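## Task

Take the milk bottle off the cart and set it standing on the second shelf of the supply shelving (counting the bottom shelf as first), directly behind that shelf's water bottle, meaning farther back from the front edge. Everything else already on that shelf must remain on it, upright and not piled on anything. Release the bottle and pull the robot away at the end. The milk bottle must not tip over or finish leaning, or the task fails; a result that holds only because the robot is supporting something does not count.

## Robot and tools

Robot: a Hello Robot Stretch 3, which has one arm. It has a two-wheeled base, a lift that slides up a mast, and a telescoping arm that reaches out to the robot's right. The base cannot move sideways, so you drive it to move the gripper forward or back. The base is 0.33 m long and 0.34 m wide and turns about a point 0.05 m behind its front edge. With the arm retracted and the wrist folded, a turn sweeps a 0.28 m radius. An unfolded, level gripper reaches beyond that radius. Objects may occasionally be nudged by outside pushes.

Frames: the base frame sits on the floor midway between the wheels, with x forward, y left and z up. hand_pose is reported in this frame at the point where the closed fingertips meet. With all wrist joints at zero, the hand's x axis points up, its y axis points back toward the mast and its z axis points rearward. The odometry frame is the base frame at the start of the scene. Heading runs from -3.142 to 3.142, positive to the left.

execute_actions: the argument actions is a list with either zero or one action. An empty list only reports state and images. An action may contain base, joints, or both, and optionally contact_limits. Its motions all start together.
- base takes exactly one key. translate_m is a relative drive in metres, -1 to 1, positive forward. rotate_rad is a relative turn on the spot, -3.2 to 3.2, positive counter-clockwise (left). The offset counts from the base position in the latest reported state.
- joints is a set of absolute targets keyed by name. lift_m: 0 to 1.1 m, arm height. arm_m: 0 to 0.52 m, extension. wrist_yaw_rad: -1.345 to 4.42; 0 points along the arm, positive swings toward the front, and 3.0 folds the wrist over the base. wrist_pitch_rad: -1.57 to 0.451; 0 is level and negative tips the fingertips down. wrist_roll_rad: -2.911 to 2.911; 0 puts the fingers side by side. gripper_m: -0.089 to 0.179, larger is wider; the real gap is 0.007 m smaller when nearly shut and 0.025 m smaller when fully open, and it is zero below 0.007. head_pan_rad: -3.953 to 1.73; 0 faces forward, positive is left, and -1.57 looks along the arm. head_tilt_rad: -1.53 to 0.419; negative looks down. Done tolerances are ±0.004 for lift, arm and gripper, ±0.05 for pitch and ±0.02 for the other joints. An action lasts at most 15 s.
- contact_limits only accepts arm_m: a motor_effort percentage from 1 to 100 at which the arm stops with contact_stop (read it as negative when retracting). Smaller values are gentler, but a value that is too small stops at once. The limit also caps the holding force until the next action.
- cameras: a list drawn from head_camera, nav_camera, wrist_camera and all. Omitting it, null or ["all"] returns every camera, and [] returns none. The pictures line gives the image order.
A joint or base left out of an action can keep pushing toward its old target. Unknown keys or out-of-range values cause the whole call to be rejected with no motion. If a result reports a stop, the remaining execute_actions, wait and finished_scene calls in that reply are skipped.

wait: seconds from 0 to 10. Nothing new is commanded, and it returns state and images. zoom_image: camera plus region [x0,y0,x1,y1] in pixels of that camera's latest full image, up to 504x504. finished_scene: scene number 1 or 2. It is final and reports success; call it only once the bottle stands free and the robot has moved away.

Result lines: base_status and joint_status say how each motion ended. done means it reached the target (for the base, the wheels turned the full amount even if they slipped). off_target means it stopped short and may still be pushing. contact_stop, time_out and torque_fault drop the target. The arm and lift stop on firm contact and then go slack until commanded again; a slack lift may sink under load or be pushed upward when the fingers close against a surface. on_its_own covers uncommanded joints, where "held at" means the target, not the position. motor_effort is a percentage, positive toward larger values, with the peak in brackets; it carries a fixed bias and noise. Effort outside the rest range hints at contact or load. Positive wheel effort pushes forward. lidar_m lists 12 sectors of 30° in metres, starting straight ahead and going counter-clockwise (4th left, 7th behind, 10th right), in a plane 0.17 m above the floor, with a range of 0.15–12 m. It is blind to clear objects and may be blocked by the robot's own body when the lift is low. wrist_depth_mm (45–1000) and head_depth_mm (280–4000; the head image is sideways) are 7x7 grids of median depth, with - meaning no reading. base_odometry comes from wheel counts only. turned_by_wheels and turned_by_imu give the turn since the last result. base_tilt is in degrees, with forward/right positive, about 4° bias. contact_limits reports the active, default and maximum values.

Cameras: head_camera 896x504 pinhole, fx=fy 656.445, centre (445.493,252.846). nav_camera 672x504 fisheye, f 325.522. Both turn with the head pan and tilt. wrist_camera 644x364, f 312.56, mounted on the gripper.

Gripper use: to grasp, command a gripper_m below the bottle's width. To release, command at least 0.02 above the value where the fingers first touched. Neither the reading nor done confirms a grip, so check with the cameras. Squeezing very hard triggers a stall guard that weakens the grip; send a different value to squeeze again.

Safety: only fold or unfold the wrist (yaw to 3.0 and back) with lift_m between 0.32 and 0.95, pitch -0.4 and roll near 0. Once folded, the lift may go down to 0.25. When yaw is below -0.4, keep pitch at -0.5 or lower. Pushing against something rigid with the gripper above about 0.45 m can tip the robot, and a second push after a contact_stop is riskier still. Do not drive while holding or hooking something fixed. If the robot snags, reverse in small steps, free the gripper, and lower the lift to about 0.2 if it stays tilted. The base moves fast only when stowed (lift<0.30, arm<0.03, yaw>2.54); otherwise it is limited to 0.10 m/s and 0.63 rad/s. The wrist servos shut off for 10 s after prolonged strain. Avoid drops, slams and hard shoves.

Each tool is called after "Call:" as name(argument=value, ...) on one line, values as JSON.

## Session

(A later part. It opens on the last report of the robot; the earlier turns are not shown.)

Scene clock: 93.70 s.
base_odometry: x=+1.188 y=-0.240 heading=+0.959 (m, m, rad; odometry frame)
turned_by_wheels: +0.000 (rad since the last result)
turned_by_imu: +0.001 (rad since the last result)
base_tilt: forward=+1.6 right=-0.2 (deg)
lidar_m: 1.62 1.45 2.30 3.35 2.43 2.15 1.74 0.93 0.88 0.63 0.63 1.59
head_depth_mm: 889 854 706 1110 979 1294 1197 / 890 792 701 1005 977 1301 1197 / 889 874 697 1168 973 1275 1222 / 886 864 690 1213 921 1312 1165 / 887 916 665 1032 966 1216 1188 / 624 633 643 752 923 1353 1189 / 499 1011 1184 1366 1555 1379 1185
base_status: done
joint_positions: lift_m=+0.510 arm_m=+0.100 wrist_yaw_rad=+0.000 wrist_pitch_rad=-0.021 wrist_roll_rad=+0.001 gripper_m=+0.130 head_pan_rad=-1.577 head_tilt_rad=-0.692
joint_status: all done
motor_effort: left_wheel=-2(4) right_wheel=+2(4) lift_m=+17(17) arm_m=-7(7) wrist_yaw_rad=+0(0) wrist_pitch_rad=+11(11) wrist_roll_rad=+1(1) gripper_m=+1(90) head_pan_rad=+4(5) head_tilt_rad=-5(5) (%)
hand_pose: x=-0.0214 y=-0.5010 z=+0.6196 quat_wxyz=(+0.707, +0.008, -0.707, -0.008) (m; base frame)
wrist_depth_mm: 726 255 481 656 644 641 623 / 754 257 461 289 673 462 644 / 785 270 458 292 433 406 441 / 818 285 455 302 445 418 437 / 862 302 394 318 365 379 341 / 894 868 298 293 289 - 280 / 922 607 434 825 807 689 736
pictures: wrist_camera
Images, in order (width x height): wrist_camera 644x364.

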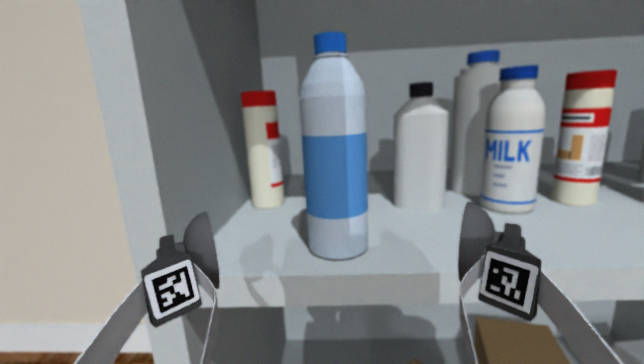

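Call:
execute_actions(actions=[{"joints":{"arm_m":0.25}}], cameras=[])

Call:
execute_actions(actions=[{"joints":{"gripper_m":-0.01}}], cameras=[])

Call:
execute_actions(actions=[{"joints":{"lift_m":0.543}}], cameras=[])

Call:
execute_actions(actions=[{"base":{"translate_m":-0.235}}], cameras=[])

Call:
execute_actions(actions=[{"joints":{"lift_m":0.511}}], cameras=[])

Call:
execute_actions(actions=[{"joints":{"gripper_m":0.13}}], cameras=[])

Call:
execute_actions(actions=[{"joints":{"arm_m":0}}], cameras=["head_camera"])

Scene clock: 101.87 s.
base_odometry: x=+1.188 y=-0.240 heading=+0.959 (m, m, rad; odometry frame)
turned_by_wheels: +0.000 (rad since the last result)
turned_by_imu: +0.000 (rad since the last result)
base_tilt: forward=+1.6 right=-0.2 (deg)
lidar_m: 1.62 1.45 2.31 3.35 2.43 2.14 1.74 0.94 0.78 0.63 0.63 1.58
head_depth_mm: 890 853 706 1105 982 1292 1199 / 891 793 700 1003 975 1305 1208 / 890 872 695 1166 973 - 1182 / 891 864 691 1204 912 1272 1194 / 890 914 667 1032 969 1244 1189 / 622 633 640 753 928 1352 1186 / 499 1014 1182 1371 1557 1374 1185
base_status: not commanded
joint_positions: lift_m=+0.510 arm_m=+0.250 wrist_yaw_rad=+0.000 wrist_pitch_rad=-0.021 wrist_roll_rad=+0.001 gripper_m=+0.130 head_pan_rad=-1.577 head_tilt_rad=-0.692
joint_status: all done
motor_effort: left_wheel=-2(2) right_wheel=+1(2) lift_m=+17(17) arm_m=+5(6) wrist_yaw_rad=+1(0) wrist_pitch_rad=+11(11) wrist_roll_rad=+1(1) gripper_m=+1(0) head_pan_rad=+3(4) head_tilt_rad=-5(5) (%)
hand_pose: x=-0.0214 y=-0.6503 z=+0.6197 quat_wxyz=(+0.707, +0.008, -0.707, -0.008) (m; base frame)
wrist_depth_mm: 187 257 486 138 509 502 495 / 186 254 383 131 521 332 251 / 185 253 321 137 281 326 248 / 184 249 338 142 290 338 254 / 182 246 343 148 303 348 263 / 181 217 276 155 247 - 250 / 176 209 213 162 196 200 196
pictures: none
No camera images: the call's "cameras" was empty. Leave "cameras" out to get every camera's image.

Scene clock: 103.77 s.
base_odometry: x=+1.188 y=-0.240 heading=+0.959 (m, m, rad; odometry frame)
turned_by_wheels: +0.000 (rad since the last result)
turned_by_imu: +0.000 (rad since the last result)
base_tilt: forward=+1.6 right=-0.2 (deg)
lidar_m: 1.62 1.45 2.30 3.34 2.43 2.15 1.74 0.94 0.78 0.62 0.63 1.58
head_depth_mm: 889 854 705 1106 982 1299 1200 / 891 795 701 1005 976 1308 1203 / 888 874 695 1162 976 - 1184 / 889 861 693 1205 896 1277 1192 / 883 921 666 1020 972 1245 1187 / 622 633 640 755 926 1341 1187 / 500 1010 1183 1369 1556 1370 1180
base_status: not commanded
joint_positions: lift_m=+0.510 arm_m=+0.250 wrist_yaw_rad=+0.003 wrist_pitch_rad=-0.022 wrist_roll_rad=+0.001 gripper_m=-0.008 head_pan_rad=-1.577 head_tilt_rad=-0.692
joint_status: all done
motor_effort: left_wheel=-1(2) right_wheel=+1(2) lift_m=+16(17) arm_m=+5(5) wrist_yaw_rad=-1(2) wrist_pitch_rad=+11(11) wrist_roll_rad=+1(1) gripper_m=-31(100) head_pan_rad=+3(3) head_tilt_rad=-5(5) (%)
hand_pose: x=-0.0207 y=-0.6503 z=+0.6196 quat_wxyz=(+0.707, +0.009, -0.707, -0.007) (m; base frame)
wrist_depth_mm: 187 255 480 140 506 497 492 / 185 254 380 134 520 333 251 / 184 251 324 139 282 322 248 / 182 248 336 144 292 339 255 / 181 247 341 150 298 303 263 / 180 244 280 158 172 258 249 / 179 214 213 165 197 201 196
pictures: none
No camera images: the call's "cameras" was empty. Leave "cameras" out to get every camera's image.

Scene clock: 104.87 s.
base_odometry: x=+1.188 y=-0.240 heading=+0.959 (m, m, rad; odometry frame)
turned_by_wheels: +0.000 (rad since the last result)
turned_by_imu: +0.000 (rad since the last result)
base_tilt: forward=+1.6 right=-0.2 (deg)
lidar_m: 1.62 1.45 2.30 3.35 2.43 2.15 1.74 0.93 0.78 0.63 0.63 1.58
head_depth_mm: 887 854 705 1101 980 1302 1194 / 889 791 701 1002 977 1309 1200 / 886 875 696 1172 971 - 1191 / 887 865 692 1206 887 1277 1187 / 887 916 663 1028 965 1245 1189 / 621 634 640 755 926 1356 1185 / 499 1007 1181 1373 1556 1365 1183
base_status: not commanded
joint_positions: lift_m=+0.542 arm_m=+0.250 wrist_yaw_rad=+0.002 wrist_pitch_rad=-0.074 wrist_roll_rad=+0.001 gripper_m=-0.003 head_pan_rad=-1.577 head_tilt_rad=-0.692
joint_status: all done
on_its_own: gripper_m is held at -0.003, not at your -0.010, by its stall guard, which is still easing; wrist_pitch_rad is at rest, and its effort (+37) is outside its rest range (-20 to +32)
motor_effort: left_wheel=-1(1) right_wheel=+1(1) lift_m=+40(42) arm_m=+4(4) wrist_yaw_rad=-1(2) wrist_pitch_rad=+37(39) wrist_roll_rad=+1(1) gripper_m=-5(32) head_pan_rad=+3(4) head_tilt_rad=-6(5) (%)
hand_pose: x=-0.0210 y=-0.6484 z=+0.6382 quat_wxyz=(+0.707, +0.027, -0.706, -0.026) (m; base frame)
wrist_depth_mm: 187 255 485 144 503 493 485 / 186 253 426 137 519 336 255 / 184 251 325 140 283 328 250 / 183 249 338 146 293 342 255 / 182 247 352 150 304 323 269 / 181 244 301 156 170 278 269 / 179 227 234 162 217 222 216
pictures: none
No camera images: the call's "cameras" was empty. Leave "cameras" out to get every camera's image.

Scene clock: 108.17 s.
base_odometry: x=+1.054 y=-0.433 heading=+0.959 (m, m, rad; odometry frame)
turned_by_wheels: +0.000 (rad since the last result)
turned_by_imu: +0.000 (rad since the last result)
base_tilt: forward=+1.6 right=-0.2 (deg)
lidar_m: 1.85 1.66 2.63 3.35 2.11 1.97 1.51 1.58 0.77 0.72 0.72 1.58
head_depth_mm: 887 890 706 1106 982 1266 1196 / 890 848 700 1217 951 1296 1207 / 890 823 695 1167 979 - 1195 / 889 922 692 981 892 1249 1197 / 888 807 688 1165 970 1275 1186 / 887 833 683 1204 963 1291 1185 / 889 905 679 1045 989 1197 1177
base_status: done
joint_positions: lift_m=+0.542 arm_m=+0.250 wrist_yaw_rad=+0.001 wrist_pitch_rad=-0.074 wrist_roll_rad=+0.001 gripper_m=+0.008 head_pan_rad=-1.577 head_tilt_rad=-0.692
joint_status: not commanded
on_its_own: gripper_m is held at +0.007, not at your -0.010, by its stall guard, which is not easing now; wrist_pitch_rad is at rest, and its effort (+37) is outside its rest range (-20 to +32)
motor_effort: left_wheel=-2(5) right_wheel=+2(2) lift_m=+40(40) arm_m=+4(4) wrist_yaw_rad=+0(1) wrist_pitch_rad=+37(37) wrist_roll_rad=+1(1) gripper_m=-23(27) head_pan_rad=+4(2) head_tilt_rad=-5(5) (%)
hand_pose: x=-0.0212 y=-0.6484 z=+0.6381 quat_wxyz=(+0.707, +0.027, -0.707, -0.026) (m; base frame)
wrist_depth_mm: 439 524 518 143 508 499 489 / 435 541 540 137 519 523 456 / 444 575 297 140 274 549 221 / 359 577 303 146 286 499 209 / 374 424 317 151 294 344 218 / 314 304 301 156 212 274 228 / 243 240 232 162 217 221 216
pictures: none
No camera images: the call's "cameras" was empty. Leave "cameras" out to get every camera's image.

Scene clock: 109.27 s.
base_odometry: x=+1.054 y=-0.433 heading=+0.959 (m, m, rad; odometry frame)
turned_by_wheels: +0.000 (rad since the last result)
turned_by_imu: +0.000 (rad since the last result)
base_tilt: forward=+1.6 right=-0.2 (deg)
lidar_m: 1.85 1.67 2.63 3.35 2.11 1.97 1.51 1.58 0.77 0.72 0.72 1.58
head_depth_mm: 891 891 705 1100 981 1264 1194 / 891 851 700 1215 953 1287 1203 / 888 823 697 1174 978 - 1184 / 890 921 690 975 897 1275 1190 / 891 806 687 1162 971 1269 1190 / 891 830 683 1199 965 1295 1185 / 889 907 678 1042 987 1189 1177
base_status: not commanded
joint_positions: lift_m=+0.511 arm_m=+0.250 wrist_yaw_rad=+0.001 wrist_pitch_rad=-0.026 wrist_roll_rad=+0.001 gripper_m=+0.008 head_pan_rad=-1.577 head_tilt_rad=-0.692
joint_status: all done
on_its_own: gripper_m is held at +0.007, not at your -0.010, by its stall guard, which is not easing now
motor_effort: left_wheel=-2(2) right_wheel=+2(2) lift_m=+17(36) arm_m=+4(4) wrist_yaw_rad=+0(1) wrist_pitch_rad=+13(37) wrist_roll_rad=+1(1) gripper_m=-22(23) head_pan_rad=+5(3) head_tilt_rad=-5(5) (%)
hand_pose: x=-0.0212 y=-0.6502 z=+0.6195 quat_wxyz=(+0.707, +0.010, -0.707, -0.009) (m; base frame)
wrist_depth_mm: 434 530 527 139 512 507 497 / 443 547 541 133 270 521 238 / 440 575 291 138 273 543 205 / 356 570 300 144 284 503 208 / 364 407 313 149 289 326 215 / 291 284 279 157 203 256 223 / 221 219 212 165 196 201 196
pictures: none
No camera images: the call's "cameras" was empty. Leave "cameras" out to get every camera's image.

Scene clock: 110.97 s.
base_odometry: x=+1.054 y=-0.433 heading=+0.959 (m, m, rad; odometry frame)
turned_by_wheels: +0.000 (rad since the last result)
turned_by_imu: +0.000 (rad since the last result)
base_tilt: forward=+1.6 right=-0.2 (deg)
lidar_m: 1.85 1.66 2.62 3.36 2.11 1.97 1.51 1.58 0.77 0.73 0.72 1.58
head_depth_mm: 890 892 704 1109 982 1264 1194 / 888 847 700 1214 953 1276 1208 / 889 822 695 1170 973 - 1184 / 889 922 693 977 903 1272 1191 / 888 807 688 1160 968 1272 1190 / 889 830 685 1197 967 1291 1184 / 890 909 679 1039 990 1204 1183
base_status: not commanded
joint_positions: lift_m=+0.511 arm_m=+0.250 wrist_yaw_rad=+0.001 wrist_pitch_rad=-0.023 wrist_roll_rad=+0.001 gripper_m=+0.130 head_pan_rad=-1.577 head_tilt_rad=-0.692
joint_status: all done
motor_effort: left_wheel=-2(2) right_wheel=+2(2) lift_m=+17(17) arm_m=+4(4) wrist_yaw_rad=+0(1) wrist_pitch_rad=+11(13) wrist_roll_rad=+1(1) gripper_m=+1(98) head_pan_rad=+3(3) head_tilt_rad=-5(5) (%)
hand_pose: x=-0.0213 y=-0.6503 z=+0.6203 quat_wxyz=(+0.707, +0.009, -0.707, -0.008) (m; base frame)
wrist_depth_mm: 438 528 522 138 514 506 496 / 444 551 537 132 274 522 238 / 440 567 290 137 272 546 206 / 357 576 301 142 282 510 208 / 364 419 313 149 296 348 215 / 292 296 275 155 250 - 221 / 223 213 214 163 196 201 196
pictures: none
No camera images: the call's "cameras" was empty. Leave "cameras" out to get every camera's image.

Scene clock: 114.03 s.
base_odometry: x=+1.054 y=-0.433 heading=+0.959 (m, m, rad; odometry frame)
turned_by_wheels: +0.000 (rad since the last result)
turned_by_imu: +0.000 (rad since the last result)
base_tilt: forward=+1.6 right=-0.2 (deg)
lidar_m: 1.85 1.66 2.62 3.35 2.11 1.97 1.51 1.58 0.78 0.72 0.72 1.58
head_depth_mm: 889 891 705 1108 984 1263 1204 / 889 849 699 1219 953 1281 1198 / 893 823 696 1171 976 1301 1190 / 895 926 691 978 921 1300 1209 / 893 807 689 1164 966 1279 1187 / 890 832 686 1193 966 1301 1180 / 889 901 681 1046 986 1201 1180
base_status: not commanded
joint_positions: lift_m=+0.511 arm_m=+0.000 wrist_yaw_rad=+0.000 wrist_pitch_rad=-0.022 wrist_roll_rad=+0.001 gripper_m=+0.130 head_pan_rad=-1.577 head_tilt_rad=-0.692
joint_status: all done
motor_effort: left_wheel=-2(2) right_wheel=+2(2) lift_m=+17(17) arm_m=-6(5) wrist_yaw_rad=+0(1) wrist_pitch_rad=+11(11) wrist_roll_rad=+1(1) gripper_m=+0(1) head_pan_rad=+4(3) head_tilt_rad=-5(5) (%)
hand_pose: x=-0.0214 y=-0.4010 z=+0.6205 quat_wxyz=(+0.707, +0.008, -0.707, -0.008) (m; base frame)
wrist_depth_mm: 435 627 764 752 730 728 516 / 431 619 786 770 762 697 524 / 428 575 813 525 783 587 532 / 425 569 617 416 536 508 490 / 413 419 402 394 397 384 375 / 449 531 922 906 881 - 539 / 470 629 841 828 727 658 504
pictures: head_camera (sideways: a quarter turn clockwise sets it upright)
Images, in order (width x height): head_camera 896x504.

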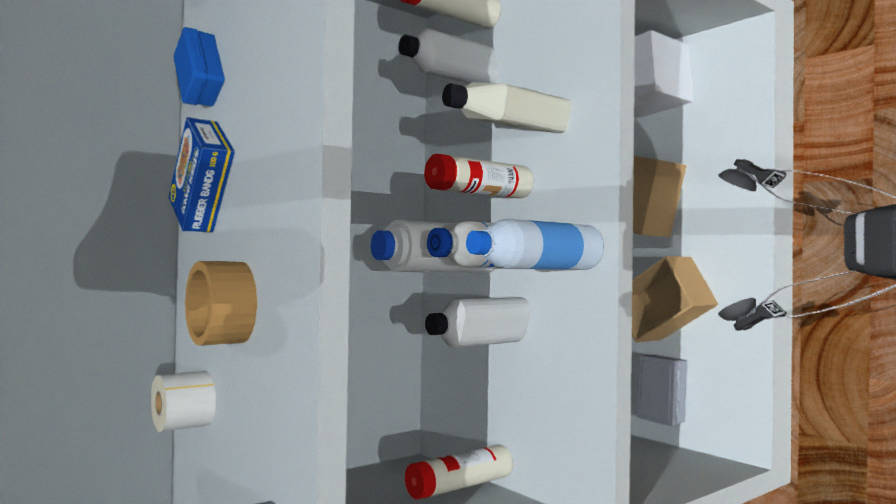

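Call:
finished_scene(scene=2)

The scene is finished: the task was done.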